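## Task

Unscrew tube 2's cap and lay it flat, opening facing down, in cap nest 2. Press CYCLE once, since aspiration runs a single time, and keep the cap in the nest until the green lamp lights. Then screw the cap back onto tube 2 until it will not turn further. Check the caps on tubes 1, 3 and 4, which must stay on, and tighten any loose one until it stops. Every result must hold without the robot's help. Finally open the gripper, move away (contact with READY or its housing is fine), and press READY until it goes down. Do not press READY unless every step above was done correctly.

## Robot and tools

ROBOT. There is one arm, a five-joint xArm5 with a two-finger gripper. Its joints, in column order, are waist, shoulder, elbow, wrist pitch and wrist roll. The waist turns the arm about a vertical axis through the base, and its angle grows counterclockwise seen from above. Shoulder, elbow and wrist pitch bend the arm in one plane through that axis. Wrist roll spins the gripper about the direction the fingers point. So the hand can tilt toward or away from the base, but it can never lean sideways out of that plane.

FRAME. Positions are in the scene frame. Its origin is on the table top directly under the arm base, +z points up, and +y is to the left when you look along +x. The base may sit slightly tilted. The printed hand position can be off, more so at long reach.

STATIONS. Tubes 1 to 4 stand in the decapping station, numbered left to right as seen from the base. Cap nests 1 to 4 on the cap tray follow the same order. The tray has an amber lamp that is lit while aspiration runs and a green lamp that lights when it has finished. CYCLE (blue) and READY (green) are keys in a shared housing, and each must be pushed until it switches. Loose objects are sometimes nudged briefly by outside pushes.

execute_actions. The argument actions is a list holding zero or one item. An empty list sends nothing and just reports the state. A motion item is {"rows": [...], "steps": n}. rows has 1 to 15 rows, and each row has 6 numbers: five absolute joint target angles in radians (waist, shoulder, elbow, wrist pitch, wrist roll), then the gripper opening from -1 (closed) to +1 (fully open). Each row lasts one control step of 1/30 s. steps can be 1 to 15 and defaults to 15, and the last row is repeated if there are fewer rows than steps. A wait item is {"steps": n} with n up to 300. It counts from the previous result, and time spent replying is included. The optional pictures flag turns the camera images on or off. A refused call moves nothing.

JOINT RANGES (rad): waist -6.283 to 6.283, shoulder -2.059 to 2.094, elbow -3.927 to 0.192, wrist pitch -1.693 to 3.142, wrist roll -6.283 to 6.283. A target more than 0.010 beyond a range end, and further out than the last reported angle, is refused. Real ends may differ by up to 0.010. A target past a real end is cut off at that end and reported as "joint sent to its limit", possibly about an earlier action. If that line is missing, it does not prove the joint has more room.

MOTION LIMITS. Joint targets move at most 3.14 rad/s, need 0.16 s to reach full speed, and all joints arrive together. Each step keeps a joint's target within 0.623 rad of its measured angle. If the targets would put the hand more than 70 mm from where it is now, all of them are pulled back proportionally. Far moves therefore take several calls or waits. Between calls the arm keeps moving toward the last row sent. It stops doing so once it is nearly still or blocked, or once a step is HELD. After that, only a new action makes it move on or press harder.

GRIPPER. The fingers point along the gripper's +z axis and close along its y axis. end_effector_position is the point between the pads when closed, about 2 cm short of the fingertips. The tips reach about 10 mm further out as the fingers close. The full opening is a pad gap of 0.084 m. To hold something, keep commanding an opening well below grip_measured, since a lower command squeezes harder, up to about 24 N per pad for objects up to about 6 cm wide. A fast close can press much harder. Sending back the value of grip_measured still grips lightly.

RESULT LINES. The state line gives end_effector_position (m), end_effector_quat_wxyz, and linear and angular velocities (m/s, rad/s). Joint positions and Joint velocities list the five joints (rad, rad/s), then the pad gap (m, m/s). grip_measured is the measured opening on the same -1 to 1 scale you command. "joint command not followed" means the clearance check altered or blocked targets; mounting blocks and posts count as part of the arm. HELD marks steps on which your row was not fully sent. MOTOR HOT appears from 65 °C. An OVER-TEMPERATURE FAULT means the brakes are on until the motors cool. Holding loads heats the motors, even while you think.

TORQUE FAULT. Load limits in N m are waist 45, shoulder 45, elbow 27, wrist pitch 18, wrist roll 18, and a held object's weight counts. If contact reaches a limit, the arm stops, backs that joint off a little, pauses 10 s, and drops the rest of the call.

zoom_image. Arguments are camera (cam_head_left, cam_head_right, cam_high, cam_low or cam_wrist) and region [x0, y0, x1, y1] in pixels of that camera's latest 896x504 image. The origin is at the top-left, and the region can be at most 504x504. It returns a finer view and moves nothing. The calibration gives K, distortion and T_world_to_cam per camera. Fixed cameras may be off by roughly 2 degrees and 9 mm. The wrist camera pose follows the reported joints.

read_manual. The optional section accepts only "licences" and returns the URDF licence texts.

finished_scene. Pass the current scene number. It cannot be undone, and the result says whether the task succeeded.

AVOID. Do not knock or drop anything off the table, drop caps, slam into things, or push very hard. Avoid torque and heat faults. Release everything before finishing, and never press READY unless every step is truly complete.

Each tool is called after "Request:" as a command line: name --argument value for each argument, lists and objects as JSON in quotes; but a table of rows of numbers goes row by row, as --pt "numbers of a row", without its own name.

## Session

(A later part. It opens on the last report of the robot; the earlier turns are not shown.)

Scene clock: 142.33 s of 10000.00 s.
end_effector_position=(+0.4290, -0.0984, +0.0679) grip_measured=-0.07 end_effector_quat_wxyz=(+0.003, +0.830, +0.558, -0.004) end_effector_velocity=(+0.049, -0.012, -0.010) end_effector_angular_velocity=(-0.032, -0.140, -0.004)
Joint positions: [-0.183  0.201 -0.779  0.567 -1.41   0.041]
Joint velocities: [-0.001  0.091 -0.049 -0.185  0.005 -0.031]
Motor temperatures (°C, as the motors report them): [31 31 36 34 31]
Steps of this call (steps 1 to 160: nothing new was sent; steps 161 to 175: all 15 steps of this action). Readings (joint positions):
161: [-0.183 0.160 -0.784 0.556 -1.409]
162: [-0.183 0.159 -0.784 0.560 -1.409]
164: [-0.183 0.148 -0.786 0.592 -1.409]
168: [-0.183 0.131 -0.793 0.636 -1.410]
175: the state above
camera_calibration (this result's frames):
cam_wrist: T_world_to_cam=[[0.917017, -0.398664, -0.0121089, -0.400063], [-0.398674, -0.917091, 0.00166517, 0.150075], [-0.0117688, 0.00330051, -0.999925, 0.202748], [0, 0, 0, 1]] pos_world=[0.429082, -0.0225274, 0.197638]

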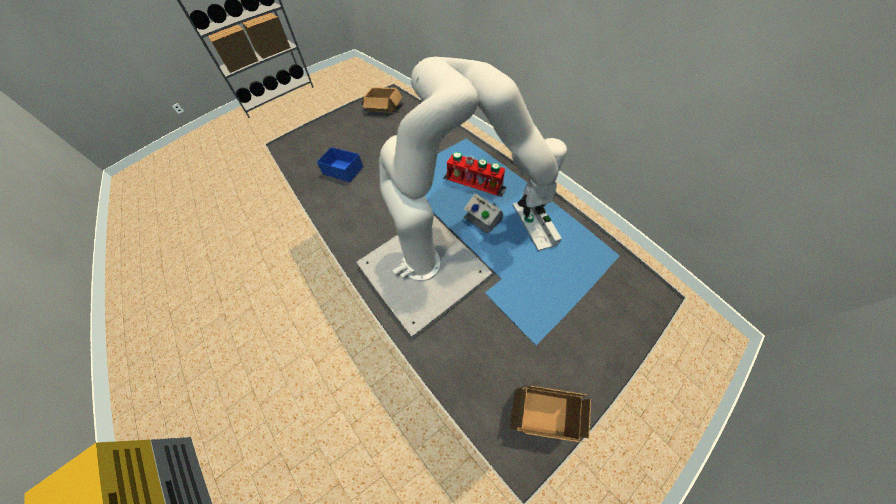

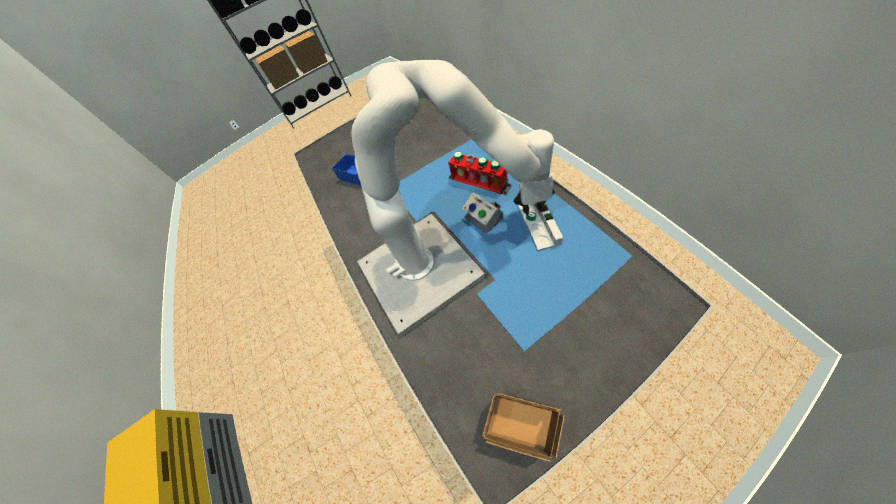

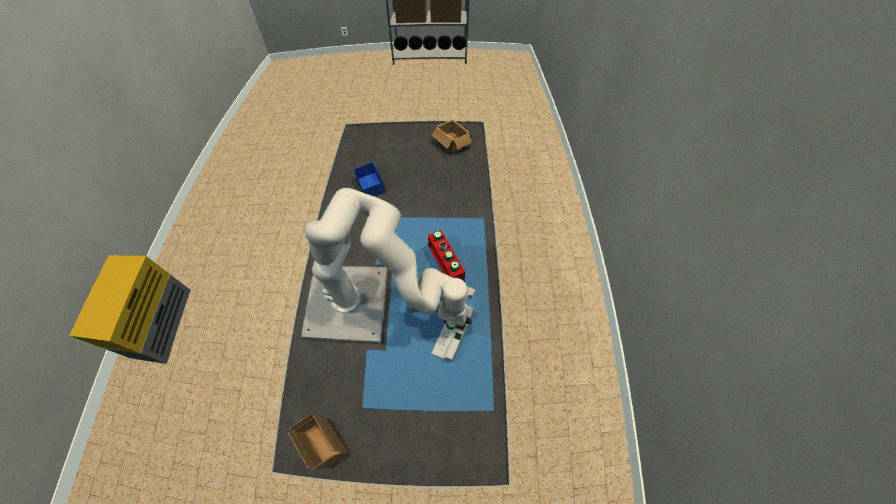

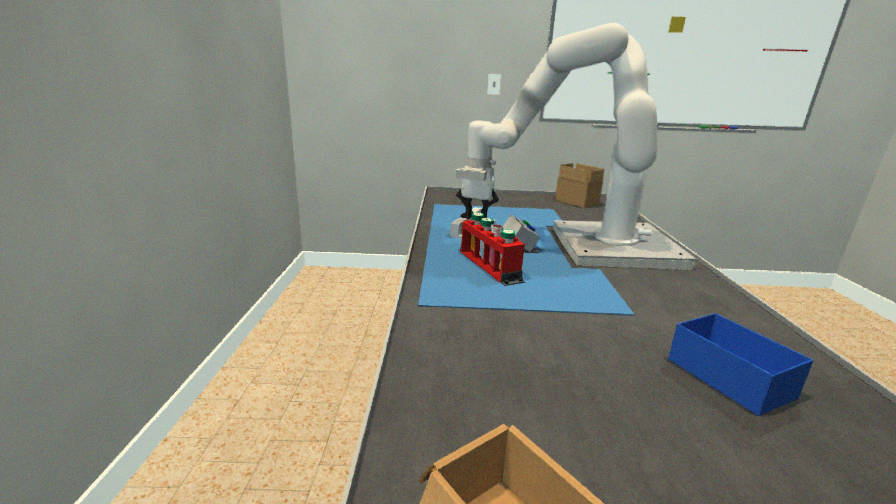

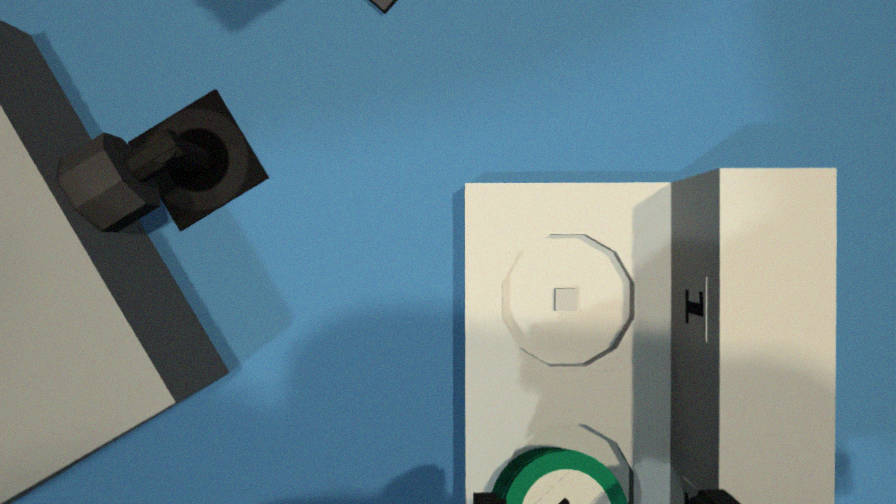

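Request:
execute_actions --actions '[{"rows":[[-0.183,0.221,-0.777,0.544,-1.41,0.0],[-0.183,0.23,-0.777,0.535,-1.41,0.0],[-0.183,0.24,-0.777,0.525,-1.41,0.0],[-0.183,0.25,-0.777,0.515,-1.41,0.0],[-0.183,0.26,-0.777,0.505,-1.41,0.0],[-0.183,0.268,-0.777,0.497,-1.41,0.0],[-0.183,0.274,-0.777,0.491,-1.41,0.0],[-0.183,0.274,-0.777,0.491,-1.41,0.0],[-0.183,0.274,-0.777,0.491,-1.41,0.0],[-0.183,0.274,-0.777,0.491,-1.41,-0.15],[-0.183,0.274,-0.777,0.491,-1.41,-0.3],[-0.183,0.274,-0.777,0.491,-1.41,-0.5],[-0.183,0.274,-0.777,0.491,-1.41,-0.7]],"steps":15}]' --pictures false

Request:
execute_actions --actions '[{"rows":[[-0.183,0.265,-0.777,0.50,-1.41,-0.8],[-0.183,0.255,-0.777,0.51,-1.41,-0.8],[-0.183,0.255,-0.777,0.51,-1.41,-0.8],[-0.183,0.255,-0.777,0.51,-1.41,-0.8],[-0.183,0.255,-0.777,0.51,-1.41,-0.8],[-0.181,0.26,-0.785,0.513,-1.41,-0.8],[-0.178,0.266,-0.794,0.516,-1.41,-0.8]],"steps":15}]'

Scene clock: 157.93 s of 10000.00 s.
end_effector_position=(+0.4473, -0.1029, +0.0900) grip_measured=-0.01 end_effector_quat_wxyz=(+0.031, +0.830, +0.557, +0.022) end_effector_velocity=(+0.001, -0.000, +0.001) end_effector_angular_velocity=(-0.001, -0.002, -0.000)
Joint positions: [-0.184  0.16  -0.78   0.532 -1.41   0.044]
Joint velocities: [-0.    -0.001  0.    -0.002  0.     0.   ]
Motor temperatures (°C, as the motors report them): [31 31 36 34 31]
TORQUE FAULT: the external load on joint 2 (shoulder) reached its load limit, and the arm stopped for 10 seconds. The arm's remaining commands of this call were not run. Joint 2 (shoulder) moved back by up to 3 degrees. The arm holds there, with its grip as last carried out, and accepts commands again: back off and push less far. The arm stops again, at the same cost, whenever a joint's load reaches its limit.
The stop began at step 168 of this call (marked STOPPED below). From that step on the arm followed nothing that you had sent. 8 steps, steps kept back included, did not run and will not run. Nothing is kept back now, and the robot has no last target.
Steps of this call (steps 1 to 30: the robot went on to your last target; steps 31 to 160: nothing new was sent; steps 161 to 167: the first 7 steps of this action; steps 168 to 468: the stop). Readings (joint positions):
161: [-0.183 0.203 -0.776 0.549 -1.410]
162: [-0.183 0.203 -0.776 0.549 -1.410]
164: [-0.183 0.205 -0.777 0.546 -1.410]
168: [-0.184 0.208 -0.781 0.532 -1.410] STOPPED
468: the state above

Scene clock: 157.97 s of 10000.00 s.
end_effector_position=(+0.4473, -0.1029, +0.0900) grip_measured=-0.01 end_effector_quat_wxyz=(+0.031, +0.830, +0.557, +0.022) end_effector_velocity=(-0.000, -0.000, -0.001) end_effector_angular_velocity=(+0.000, +0.001, -0.001)
Joint positions: [-0.184  0.16  -0.78   0.532 -1.41   0.044]
Joint velocities: [-0.001  0.001  0.    -0.001  0.     0.   ]
Motor temperatures (°C, as the motors report them): [31 31 36 34 31]
A stop began in an earlier call of the same reply, so what this call sent did not run. Send another action.
Steps of this call (step 1: nothing new was sent). Readings (joint positions):
1: the state above
camera_calibration (this result's frames):
cam_wrist: T_world_to_cam=[[0.914831, -0.398537, 0.065208, -0.424274], [-0.398595, -0.917039, -0.0126762, 0.154516], [0.0648502, -0.014395, -0.997791, 0.188832], [0, 0, 0, 1]] pos_world=[0.437483, -0.0246739, 0.21804]

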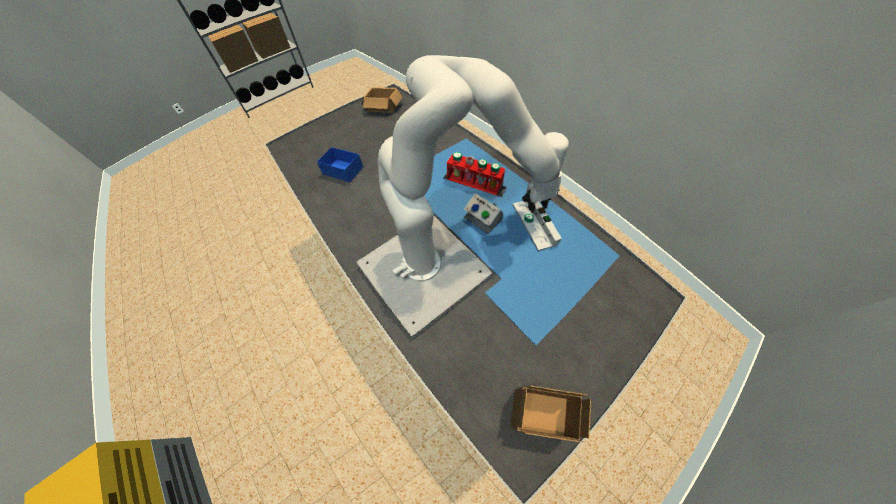

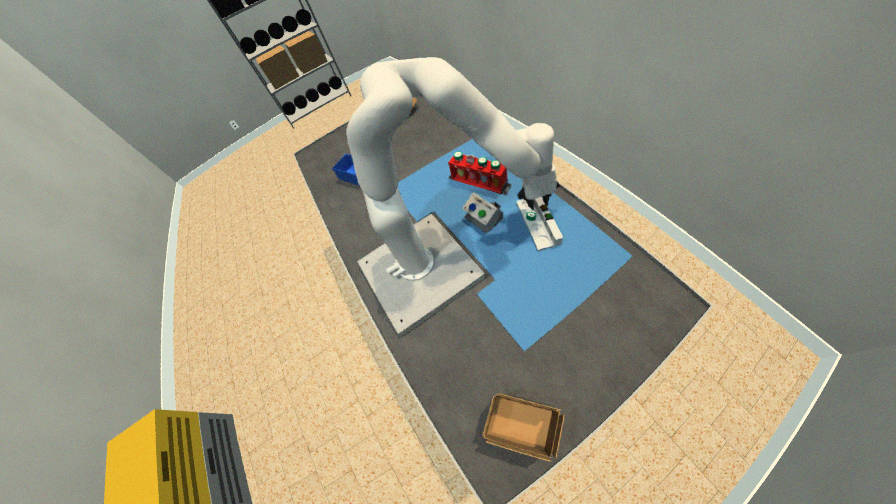

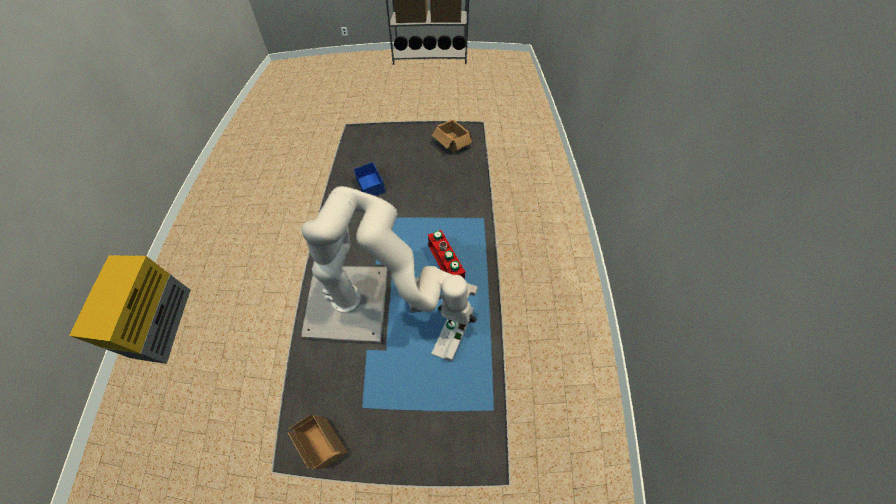

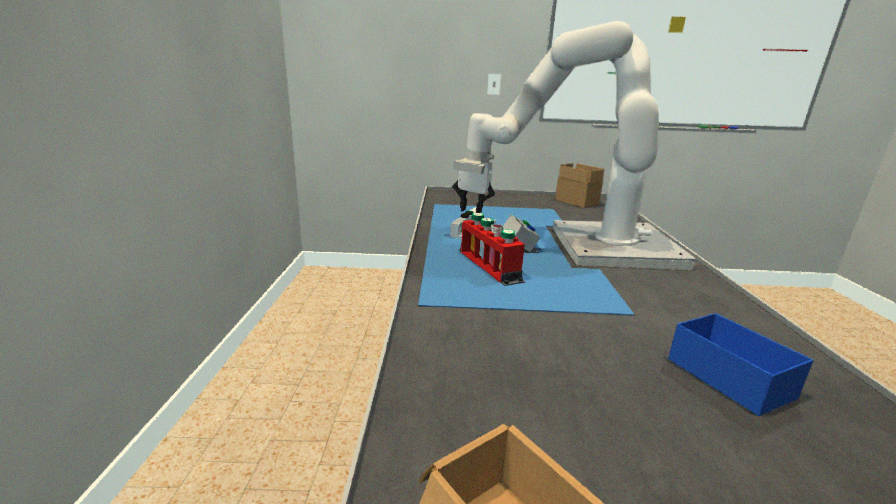

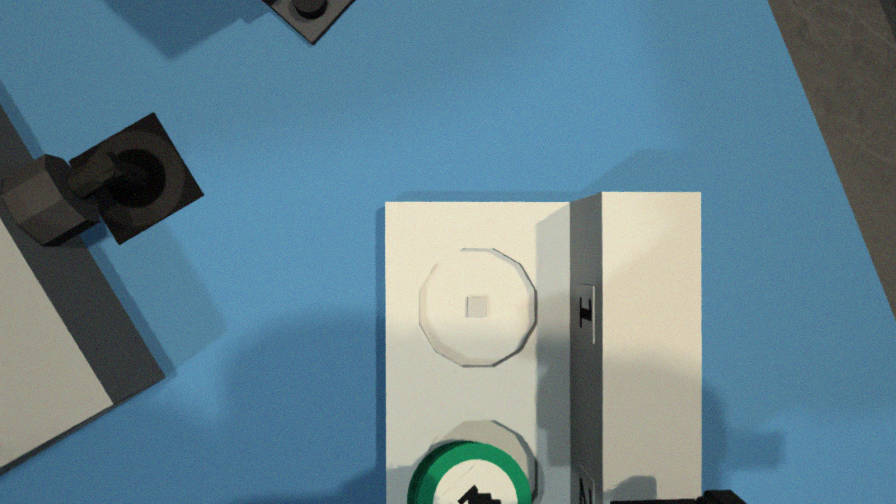

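Request:
execute_actions --actions '[{"rows":[[-0.183,0.06,-0.80,0.73,-1.41,0.0],[-0.183,0.06,-0.80,0.73,-1.41,0.0],[-0.183,0.06,-0.80,0.73,-1.41,0.0],[-0.183,0.06,-0.80,0.73,-1.41,0.2],[-0.183,0.06,-0.80,0.73,0.16,0.3]],"steps":15}]' --pictures false

Request:
execute_actions --actions '[{"rows":[[-0.183,0.06,-0.80,0.73,0.16,0.3]],"steps":15}]' --pictures false

Request:
execute_actions --actions '[{"rows":[[-0.183,0.08,-0.798,0.706,0.16,0.3],[-0.183,0.10,-0.796,0.684,0.16,0.3],[-0.183,0.122,-0.7935,0.6585,0.16,0.3],[-0.183,0.14,-0.79,0.638,0.16,0.3],[-0.183,0.155,-0.787,0.62,0.16,0.3],[-0.183,0.17,-0.785,0.603,0.16,0.3],[-0.183,0.185,-0.782,0.586,0.16,0.3],[-0.183,0.2,-0.78,0.568,0.16,0.3],[-0.183,0.21,-0.778,0.556,0.16,0.3],[-0.183,0.221,-0.776,0.544,0.16,0.3]],"steps":15}]'

Scene clock: 165.40 s of 10000.00 s.
end_effector_position=(+0.4275, -0.0975, +0.1233) grip_measured=+0.29 end_effector_quat_wxyz=(+0.004, +0.957, +0.292, -0.003) end_effector_velocity=(-0.003, +0.001, +0.012) end_effector_angular_velocity=(-0.009, -0.015, -2.659)
Joint positions: [-0.183  0.063 -0.799  0.726 -0.818  0.056]
Joint velocities: [-0.    -0.029 -0.008  0.047  2.659  0.   ]
Motor temperatures (°C, as the motors report them): [31 31 36 34 31]
Steps of this call (steps 1 to 208: nothing new was sent; steps 209 to 223: all 15 steps of this action). Readings (joint positions):
209: [-0.184 0.160 -0.780 0.532 -1.410]
210: [-0.184 0.158 -0.780 0.536 -1.410]
212: [-0.184 0.140 -0.783 0.578 -1.410]
216: [-0.183 0.080 -0.798 0.687 -1.364]
223: the state above

Scene clock: 165.90 s of 10000.00 s.
end_effector_position=(+0.4273, -0.0975, +0.1246) grip_measured=+0.29 end_effector_quat_wxyz=(+0.005, +0.983, -0.183, -0.001) end_effector_velocity=(+0.001, +0.000, +0.000) end_effector_angular_velocity=(-0.001, -0.004, -0.230)
Joint positions: [-0.183  0.06  -0.8    0.73   0.141  0.056]
Joint velocities: [ 0.001  0.    -0.001 -0.001  0.231 -0.   ]
Motor temperatures (°C, as the motors report them): [31 31 36 34 31]
Steps of this call (steps 1 to 15: all 15 steps of this action). Readings (joint positions):
1: [-0.183 0.062 -0.799 0.727 -0.730]
2: [-0.183 0.062 -0.800 0.728 -0.642]
4: [-0.183 0.061 -0.800 0.729 -0.466]
8: [-0.183 0.060 -0.800 0.730 -0.123]
15: the state above

Scene clock: 166.40 s of 10000.00 s.
end_effector_position=(+0.4280, -0.0982, +0.0632) grip_measured=+0.29 end_effector_quat_wxyz=(+0.005, +0.981, -0.192, -0.003) end_effector_velocity=(+0.005, -0.002, -0.040) end_effector_angular_velocity=(-0.006, -0.026, -0.002)
Joint positions: [-0.183  0.212 -0.776  0.557  0.16   0.056]
Joint velocities: [-0.001  0.11   0.011 -0.147  0.002  0.   ]
Motor temperatures (°C, as the motors report them): [31 31 36 34 31]
Steps of this call (steps 1 to 15: all 15 steps of this action). Readings (joint positions):
1: [-0.183 0.060 -0.800 0.730 0.147]
2: [-0.183 0.061 -0.800 0.728 0.151]
4: [-0.183 0.074 -0.800 0.711 0.156]
8: [-0.183 0.131 -0.791 0.648 0.159]
15: the state above
camera_calibration (this result's frames):
cam_wrist: T_world_to_cam=[[-0.39773, -0.917502, -0.000953025, 0.111915], [-0.917486, 0.397729, -0.00556314, 0.501544], [0.00548324, -0.00133824, -0.999984, 0.190238], [0, 0, 0, 1]] pos_world=[0.503629, -0.0965414, 0.193132]

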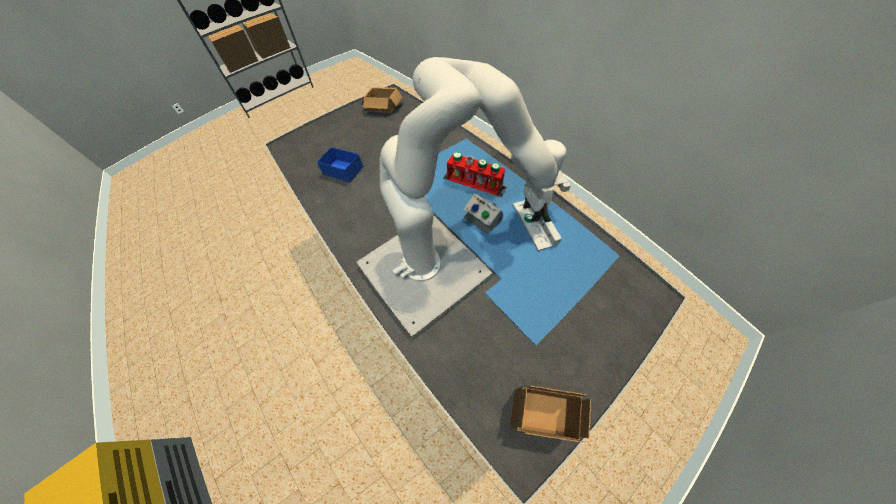

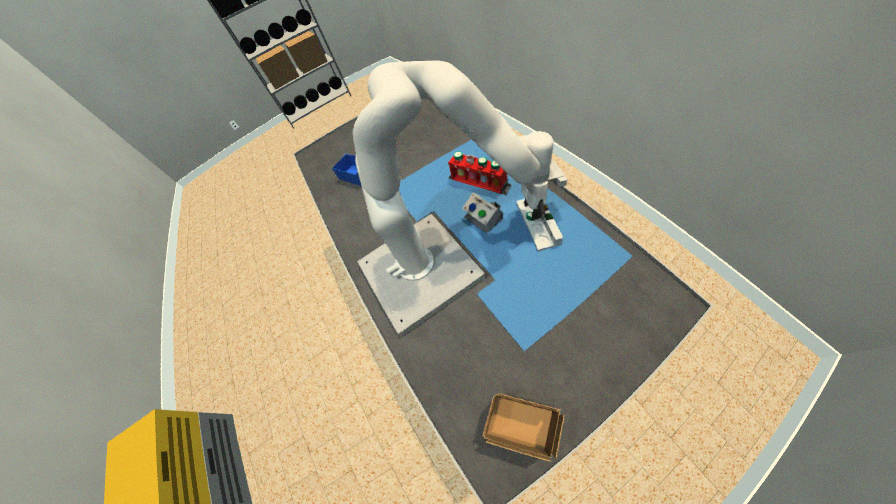

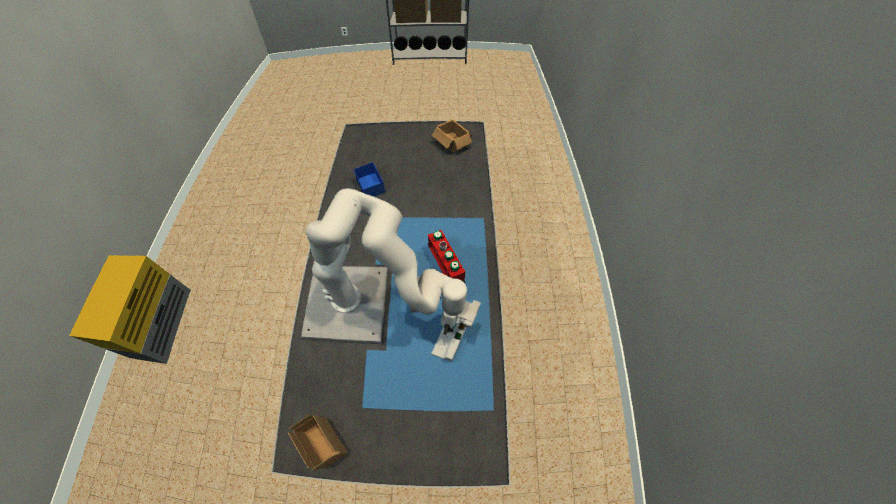

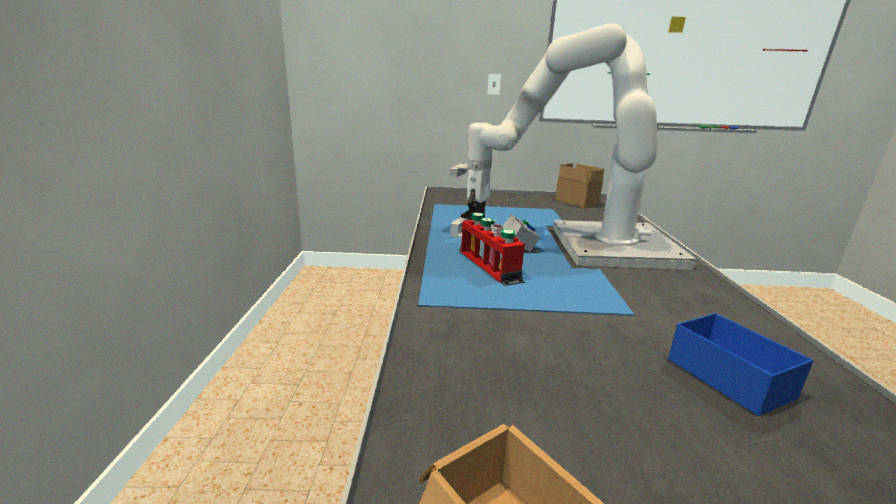

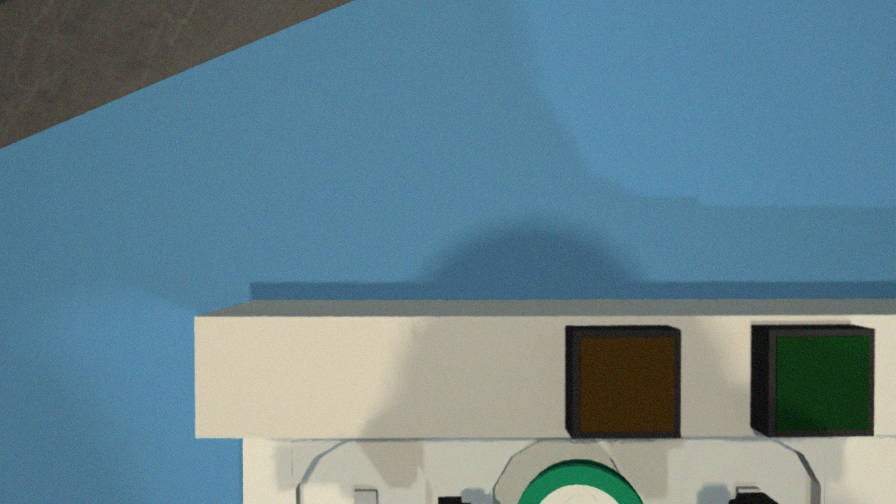

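Request:
execute_actions --actions '[{"rows":[[-0.183,0.23,-0.777,0.535,0.16,0.3],[-0.183,0.24,-0.777,0.525,0.16,0.3],[-0.183,0.25,-0.777,0.515,0.16,0.3],[-0.183,0.26,-0.777,0.505,0.16,0.3],[-0.183,0.268,-0.777,0.497,0.16,0.3],[-0.183,0.274,-0.777,0.491,0.16,0.3],[-0.183,0.274,-0.777,0.491,0.16,0.3],[-0.183,0.274,-0.777,0.491,0.16,0.3],[-0.183,0.274,-0.777,0.491,0.16,0.1],[-0.183,0.274,-0.777,0.491,0.16,-0.1],[-0.183,0.274,-0.777,0.491,0.16,-0.3],[-0.183,0.274,-0.777,0.491,0.16,-0.5],[-0.183,0.274,-0.777,0.491,0.16,-0.7]],"steps":15}]' --pictures false

Scene clock: 173.67 s of 10000.00 s.
end_effector_position=(+0.4295, -0.0987, +0.0419) grip_measured=-0.25 end_effector_quat_wxyz=(+0.005, +0.981, -0.192, -0.000) end_effector_velocity=(+0.003, +0.001, -0.002) end_effector_angular_velocity=(-0.002, -0.007, +0.003)
Joint positions: [-0.183  0.273 -0.777  0.492  0.16   0.033]
Joint velocities: [ 0.003  0.008 -0.002 -0.012  0.    -0.   ]
Motor temperatures (°C, as the motors report them): [31 31 36 34 31]
Steps of this call (steps 1 to 30: the robot went on to your last target; steps 31 to 203: nothing new was sent; steps 204 to 218: all 15 steps of this action). Readings (joint positions):
204: [-0.183 0.221 -0.776 0.544 0.160]
205: [-0.183 0.222 -0.776 0.543 0.160]
207: [-0.183 0.228 -0.777 0.535 0.160]
211: [-0.183 0.257 -0.777 0.509 0.160]
218: the state above

Request:
execute_actions --actions '[{"rows":[[-0.183,0.265,-0.777,0.50,0.16,-0.8],[-0.183,0.255,-0.777,0.51,0.16,-0.8],[-0.183,0.255,-0.777,0.51,0.16,-0.8],[-0.183,0.255,-0.777,0.51,0.16,-0.8],[-0.183,0.255,-0.777,0.51,0.16,-0.8],[-0.18,0.26,-0.783,0.512,0.16,-0.8],[-0.176,0.263,-0.789,0.514,0.16,-0.8]],"steps":15}]' --pictures false

Request:
execute_actions --actions '[{"rows":[[-0.176,0.27,-0.789,0.507,0.16,-0.8],[-0.176,0.278,-0.789,0.499,0.16,-0.8],[-0.176,0.284,-0.789,0.493,0.16,-0.8],[-0.176,0.284,-0.789,0.493,0.16,-0.8],[-0.176,0.284,-0.789,0.493,0.16,-0.8],[-0.176,0.284,-0.789,0.493,0.16,-0.8],[-0.176,0.284,-0.789,0.493,0.16,-0.8],[-0.176,0.284,-0.789,0.493,0.16,-0.8],[-0.176,0.284,-0.789,0.493,0.16,-0.4],[-0.176,0.284,-0.789,0.493,0.16,-0.2],[-0.176,0.284,-0.789,0.493,0.16,0.0],[-0.176,0.284,-0.789,0.493,0.16,0.2]],"steps":15}]' --pictures false

Request:
execute_actions --actions '[{"rows":[[-0.176,0.26,-0.789,0.517,0.16,0.2],[-0.176,0.23,-0.789,0.547,0.16,0.2],[-0.176,0.2,-0.79,0.578,0.16,0.2],[-0.176,0.16,-0.795,0.623,0.16,0.2],[-0.176,0.12,-0.80,0.668,0.16,0.2],[-0.176,0.06,-0.805,0.733,0.16,0.2],[-0.176,0.06,-0.805,0.733,0.16,0.2],[-0.176,0.06,-0.805,0.733,-1.41,0.2]],"steps":15}]' --pictures false

Request:
execute_actions --actions '[{"rows":[[-0.176,0.06,-0.805,0.733,-1.41,0.2]],"steps":15}]'

Scene clock: 181.80 s of 10000.00 s.
end_effector_position=(+0.4328, -0.0965, +0.0478) grip_measured=-0.25 end_effector_quat_wxyz=(+0.005, +0.982, -0.189, -0.001) end_effector_velocity=(+0.004, +0.001, +0.002) end_effector_angular_velocity=(-0.001, -0.003, +0.005)
Joint positions: [-0.176  0.263 -0.788  0.514  0.16   0.033]
Joint velocities: [ 0.005  0.002 -0.01   0.004  0.    -0.   ]
Motor temperatures (°C, as the motors report them): [31 31 35 33 31]
Steps of this call (steps 1 to 15: the robot went on to your last target; steps 16 to 229: nothing new was sent; steps 230 to 244: all 15 steps of this action). Readings (joint positions):
230: [-0.183 0.274 -0.777 0.491 0.160]
231: [-0.183 0.273 -0.777 0.492 0.160]
233: [-0.184 0.268 -0.776 0.499 0.160]
237: [-0.182 0.260 -0.778 0.508 0.160]
244: the state above

Scene clock: 182.30 s of 10000.00 s.
end_effector_position=(+0.4329, -0.0964, +0.0404) grip_measured=+0.13 end_effector_quat_wxyz=(+0.005, +0.982, -0.189, -0.001) end_effector_velocity=(-0.002, +0.000, -0.003) end_effector_angular_velocity=(+0.001, +0.005, -0.002)
Joint positions: [-0.176  0.284 -0.789  0.493  0.16   0.05 ]
Joint velocities: [-0.001  0.005  0.003 -0.002  0.001  0.045]
Motor temperatures (°C, as the motors report them): [31 31 35 33 31]
Steps of this call (steps 1 to 15: all 15 steps of this action). Readings (joint positions):
1: [-0.176 0.263 -0.788 0.514 0.160]
2: [-0.176 0.264 -0.789 0.513 0.160]
4: [-0.176 0.269 -0.789 0.507 0.160]
8: [-0.176 0.281 -0.788 0.497 0.160]
15: the state above

Scene clock: 182.80 s of 10000.00 s.
end_effector_position=(+0.4303, -0.0950, +0.1193) grip_measured=+0.19 end_effector_quat_wxyz=(+0.005, +1.000, -0.028, -0.001) end_effector_velocity=(-0.025, +0.006, +0.040) end_effector_angular_velocity=(+0.019, +0.081, +2.687)
Joint positions: [-0.176  0.078 -0.803  0.713 -0.163  0.052]
Joint velocities: [ 0.    -0.13   0.011  0.176 -2.687 -0.   ]
Motor temperatures (°C, as the motors report them): [31 31 35 33 31]
Steps of this call (steps 1 to 15: all 15 steps of this action). Readings (joint positions):
1: [-0.176 0.284 -0.789 0.493 0.160]
2: [-0.176 0.283 -0.789 0.496 0.160]
4: [-0.176 0.266 -0.787 0.514 0.160]
8: [-0.176 0.175 -0.794 0.609 0.160]
15: the state above

Scene clock: 183.30 s of 10000.00 s.
end_effector_position=(+0.4294, -0.0948, +0.1260) grip_measured=+0.19 end_effector_quat_wxyz=(+0.003, +0.846, +0.534, -0.004) end_effector_velocity=(+0.000, -0.000, +0.001) end_effector_angular_velocity=(+0.002, +0.006, +0.809)
Joint positions: [-0.176  0.06  -0.805  0.733 -1.345  0.052]
Joint velocities: [-0.001 -0.001 -0.001  0.    -0.81  -0.   ]
Motor temperatures (°C, as the motors report them): [31 31 36 33 31]
Steps of this call (steps 1 to 15: all 15 steps of this action). Readings (joint positions):
1: [-0.176 0.074 -0.803 0.719 -0.254]
2: [-0.176 0.070 -0.803 0.723 -0.345]
4: [-0.176 0.065 -0.804 0.728 -0.523]
8: [-0.176 0.062 -0.805 0.732 -0.873]
15: the state above
camera_calibration (this result's frames):
cam_wrist: T_world_to_cam=[[0.892565, -0.450809, -0.00997651, -0.392955], [-0.45082, -0.892614, 0.00121473, 0.178265], [-0.00945278, 0.00341338, -0.999949, 0.259893], [0, 0, 0, 1]] pos_world=[0.433559, -0.0189127, 0.255743]

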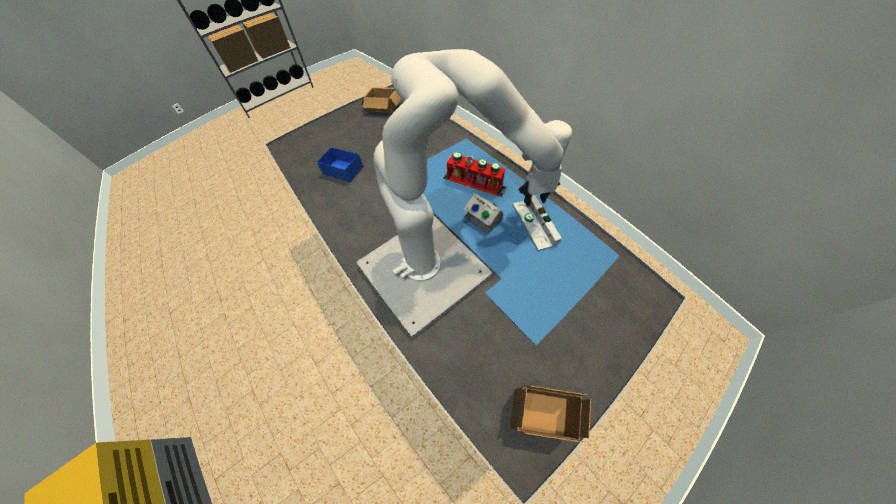

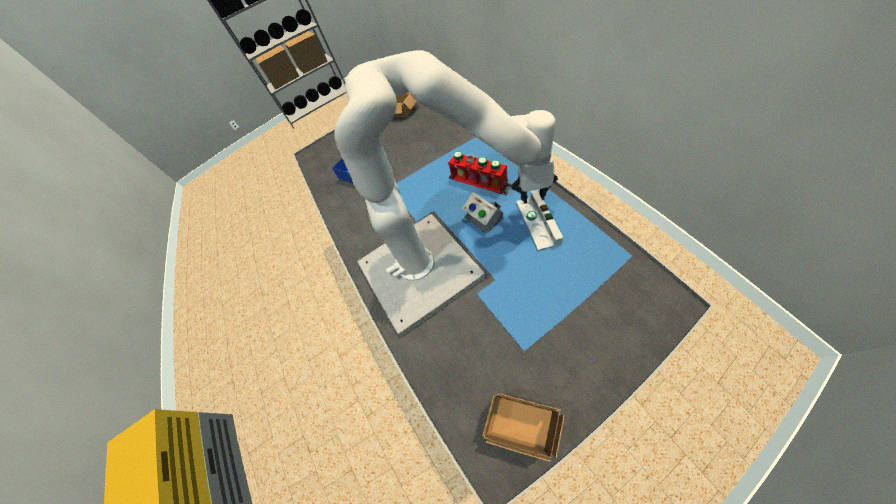

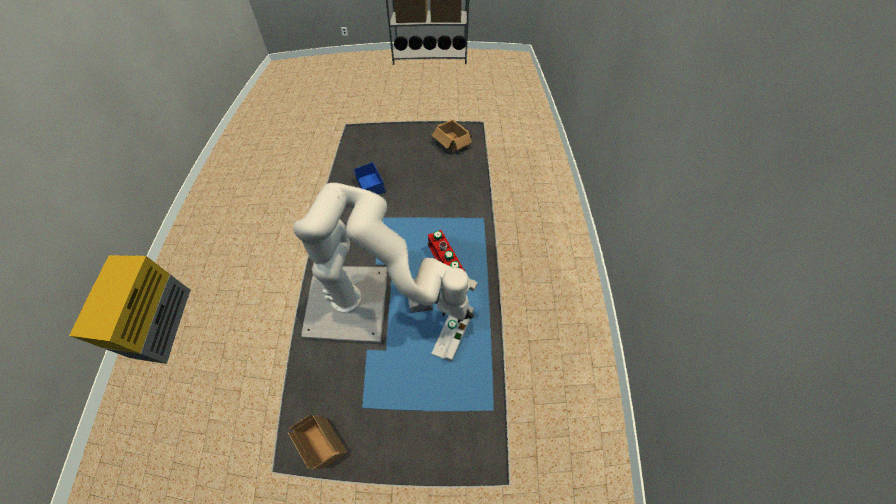

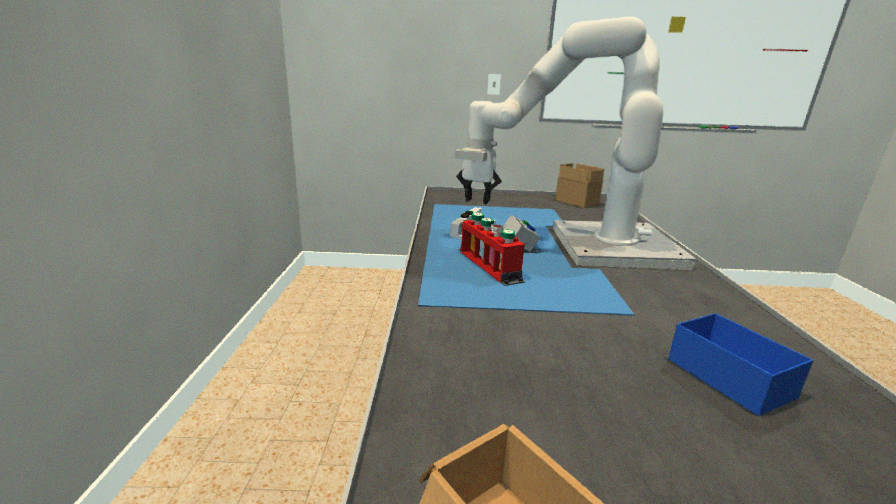

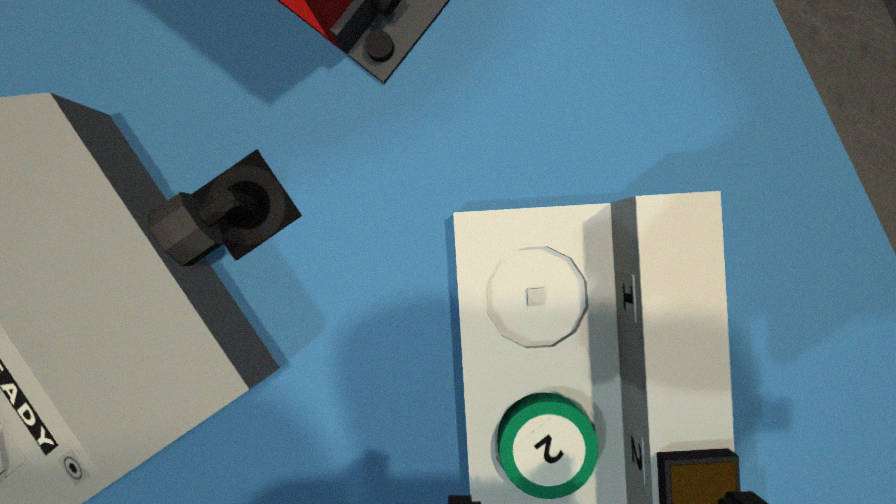

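Request:
execute_actions --actions '[{"rows":[[-0.1,-0.2,-0.6,0.8,0,-0.5],[-0.1,-0.2,-0.6,0.8,0,-0.5],[-0.1,-0.2,-0.6,0.8,0,-0.5],[-0.1,-0.2,-0.6,0.8,0,-0.5],[-0.1,-0.2,-0.6,0.8,0,-0.5],[0.177,-0.68,-0.0843,0.55,-1.49,-1]],"steps":15}]' --pictures false

Request:
execute_actions --actions '[{"rows":[[0.177,-0.68,-0.0843,0.55,-1.49,-1]],"steps":15}]'

Scene clock: 189.47 s of 10000.00 s.
end_effector_position=(+0.3601, -0.0235, +0.1472) grip_measured=-1.00 end_effector_quat_wxyz=(+0.019, +0.900, +0.435, +0.026) end_effector_velocity=(-0.202, +0.213, +0.002) end_effector_angular_velocity=(-0.109, -0.365, +2.000)
Joint positions: [-0.024 -0.291 -0.481  0.694 -0.968  0.   ]
Joint velocities: [ 0.553 -1.068  1.083 -0.403 -1.446  0.   ]
Motor temperatures (°C, as the motors report them): [31 31 36 33 31]
Steps of this call (steps 1 to 30: the robot went on to your last target; steps 31 to 170: nothing new was sent; steps 171 to 185: all 15 steps of this action). Readings (joint positions):
171: [-0.176 0.060 -0.805 0.733 -1.410]
172: [-0.176 0.059 -0.804 0.733 -1.406]
174: [-0.171 0.042 -0.790 0.738 -1.363]
178: [-0.134 -0.077 -0.694 0.758 -1.099]
185: the state above

Scene clock: 189.97 s of 10000.00 s.
end_effector_position=(+0.2835, +0.0378, +0.1287) grip_measured=-1.00 end_effector_quat_wxyz=(+0.064, +0.688, +0.719, +0.076) end_effector_velocity=(-0.007, +0.006, -0.003) end_effector_angular_velocity=(-0.010, -0.025, +0.092)
Joint positions: [ 0.174 -0.675 -0.09   0.552 -1.484  0.   ]
Joint velocities: [ 0.023 -0.047  0.047 -0.023 -0.071  0.   ]
Motor temperatures (°C, as the motors report them): [31 31 36 33 31]
Steps of this call (steps 1 to 15: all 15 steps of this action). Readings (joint positions):
1: [-0.005 -0.328 -0.443 0.680 -1.022]
2: [0.016 -0.368 -0.402 0.665 -1.080]
4: [0.059 -0.452 -0.317 0.635 -1.194]
8: [0.138 -0.605 -0.160 0.579 -1.391]
15: the state above
camera_calibration (this result's frames):
cam_wrist: T_world_to_cam=[[0.982585, 0.019871, 0.18475, -0.271323], [0.0249037, -0.999378, -0.0249595, 0.103347], [0.18414, 0.0291258, -0.982468, 0.202665], [0, 0, 0, 1]] pos_world=[0.226705, 0.102771, 0.251819]

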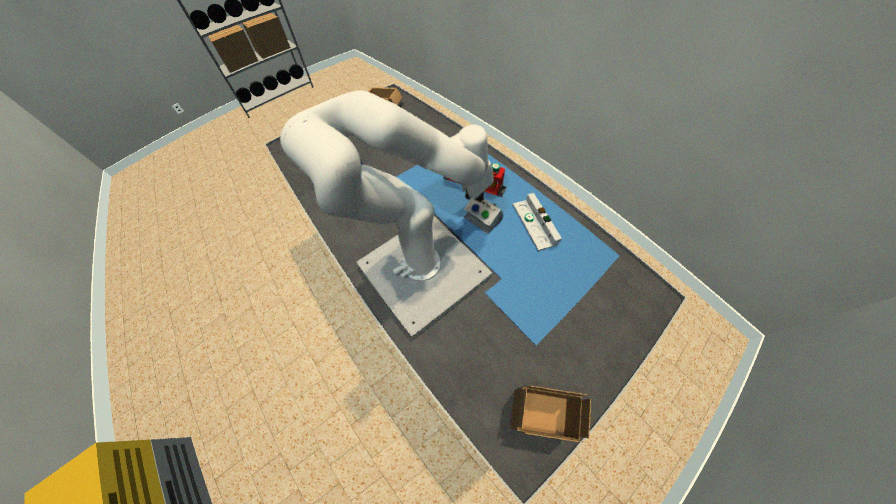

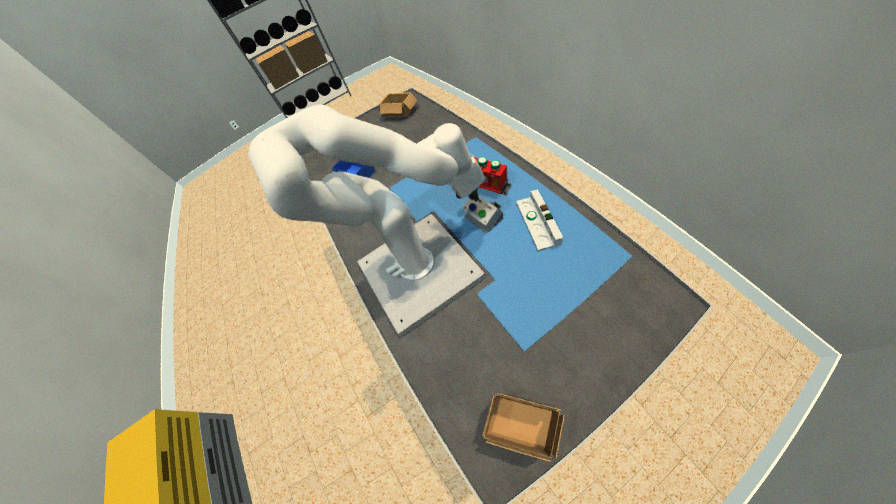

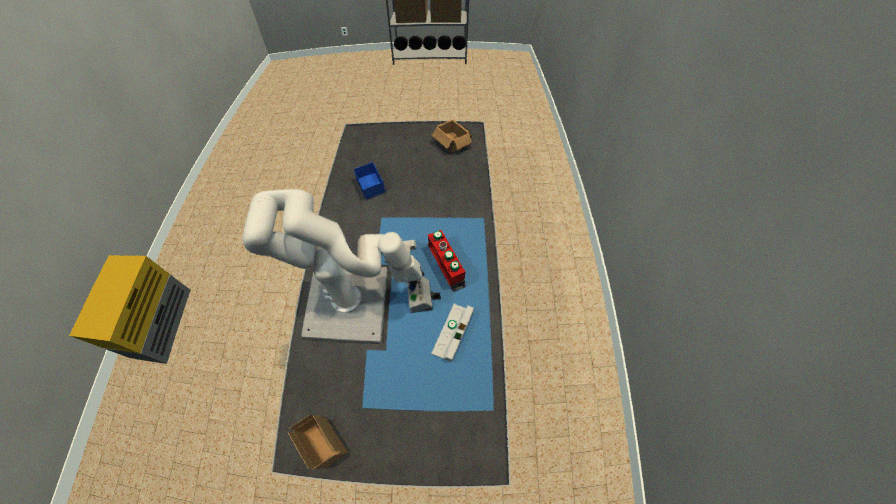

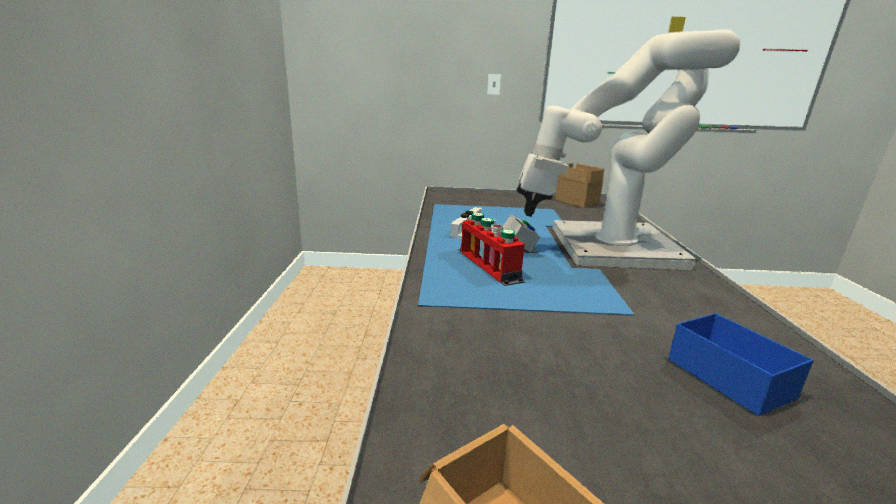

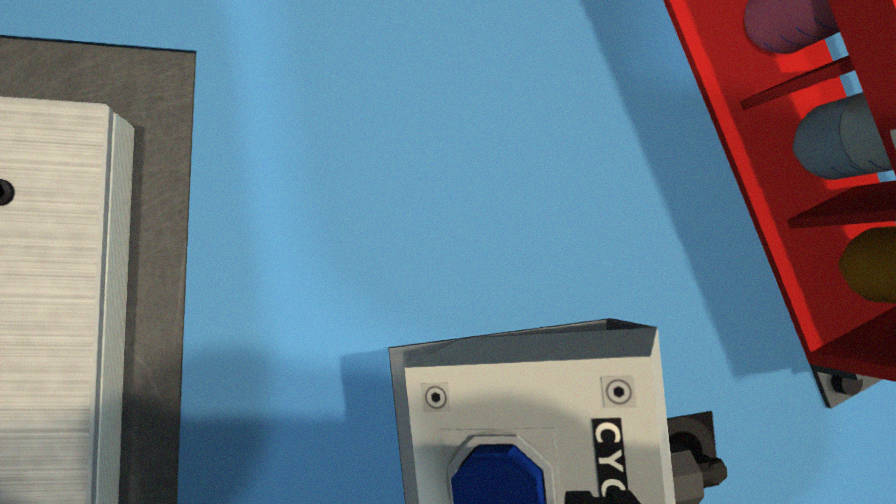

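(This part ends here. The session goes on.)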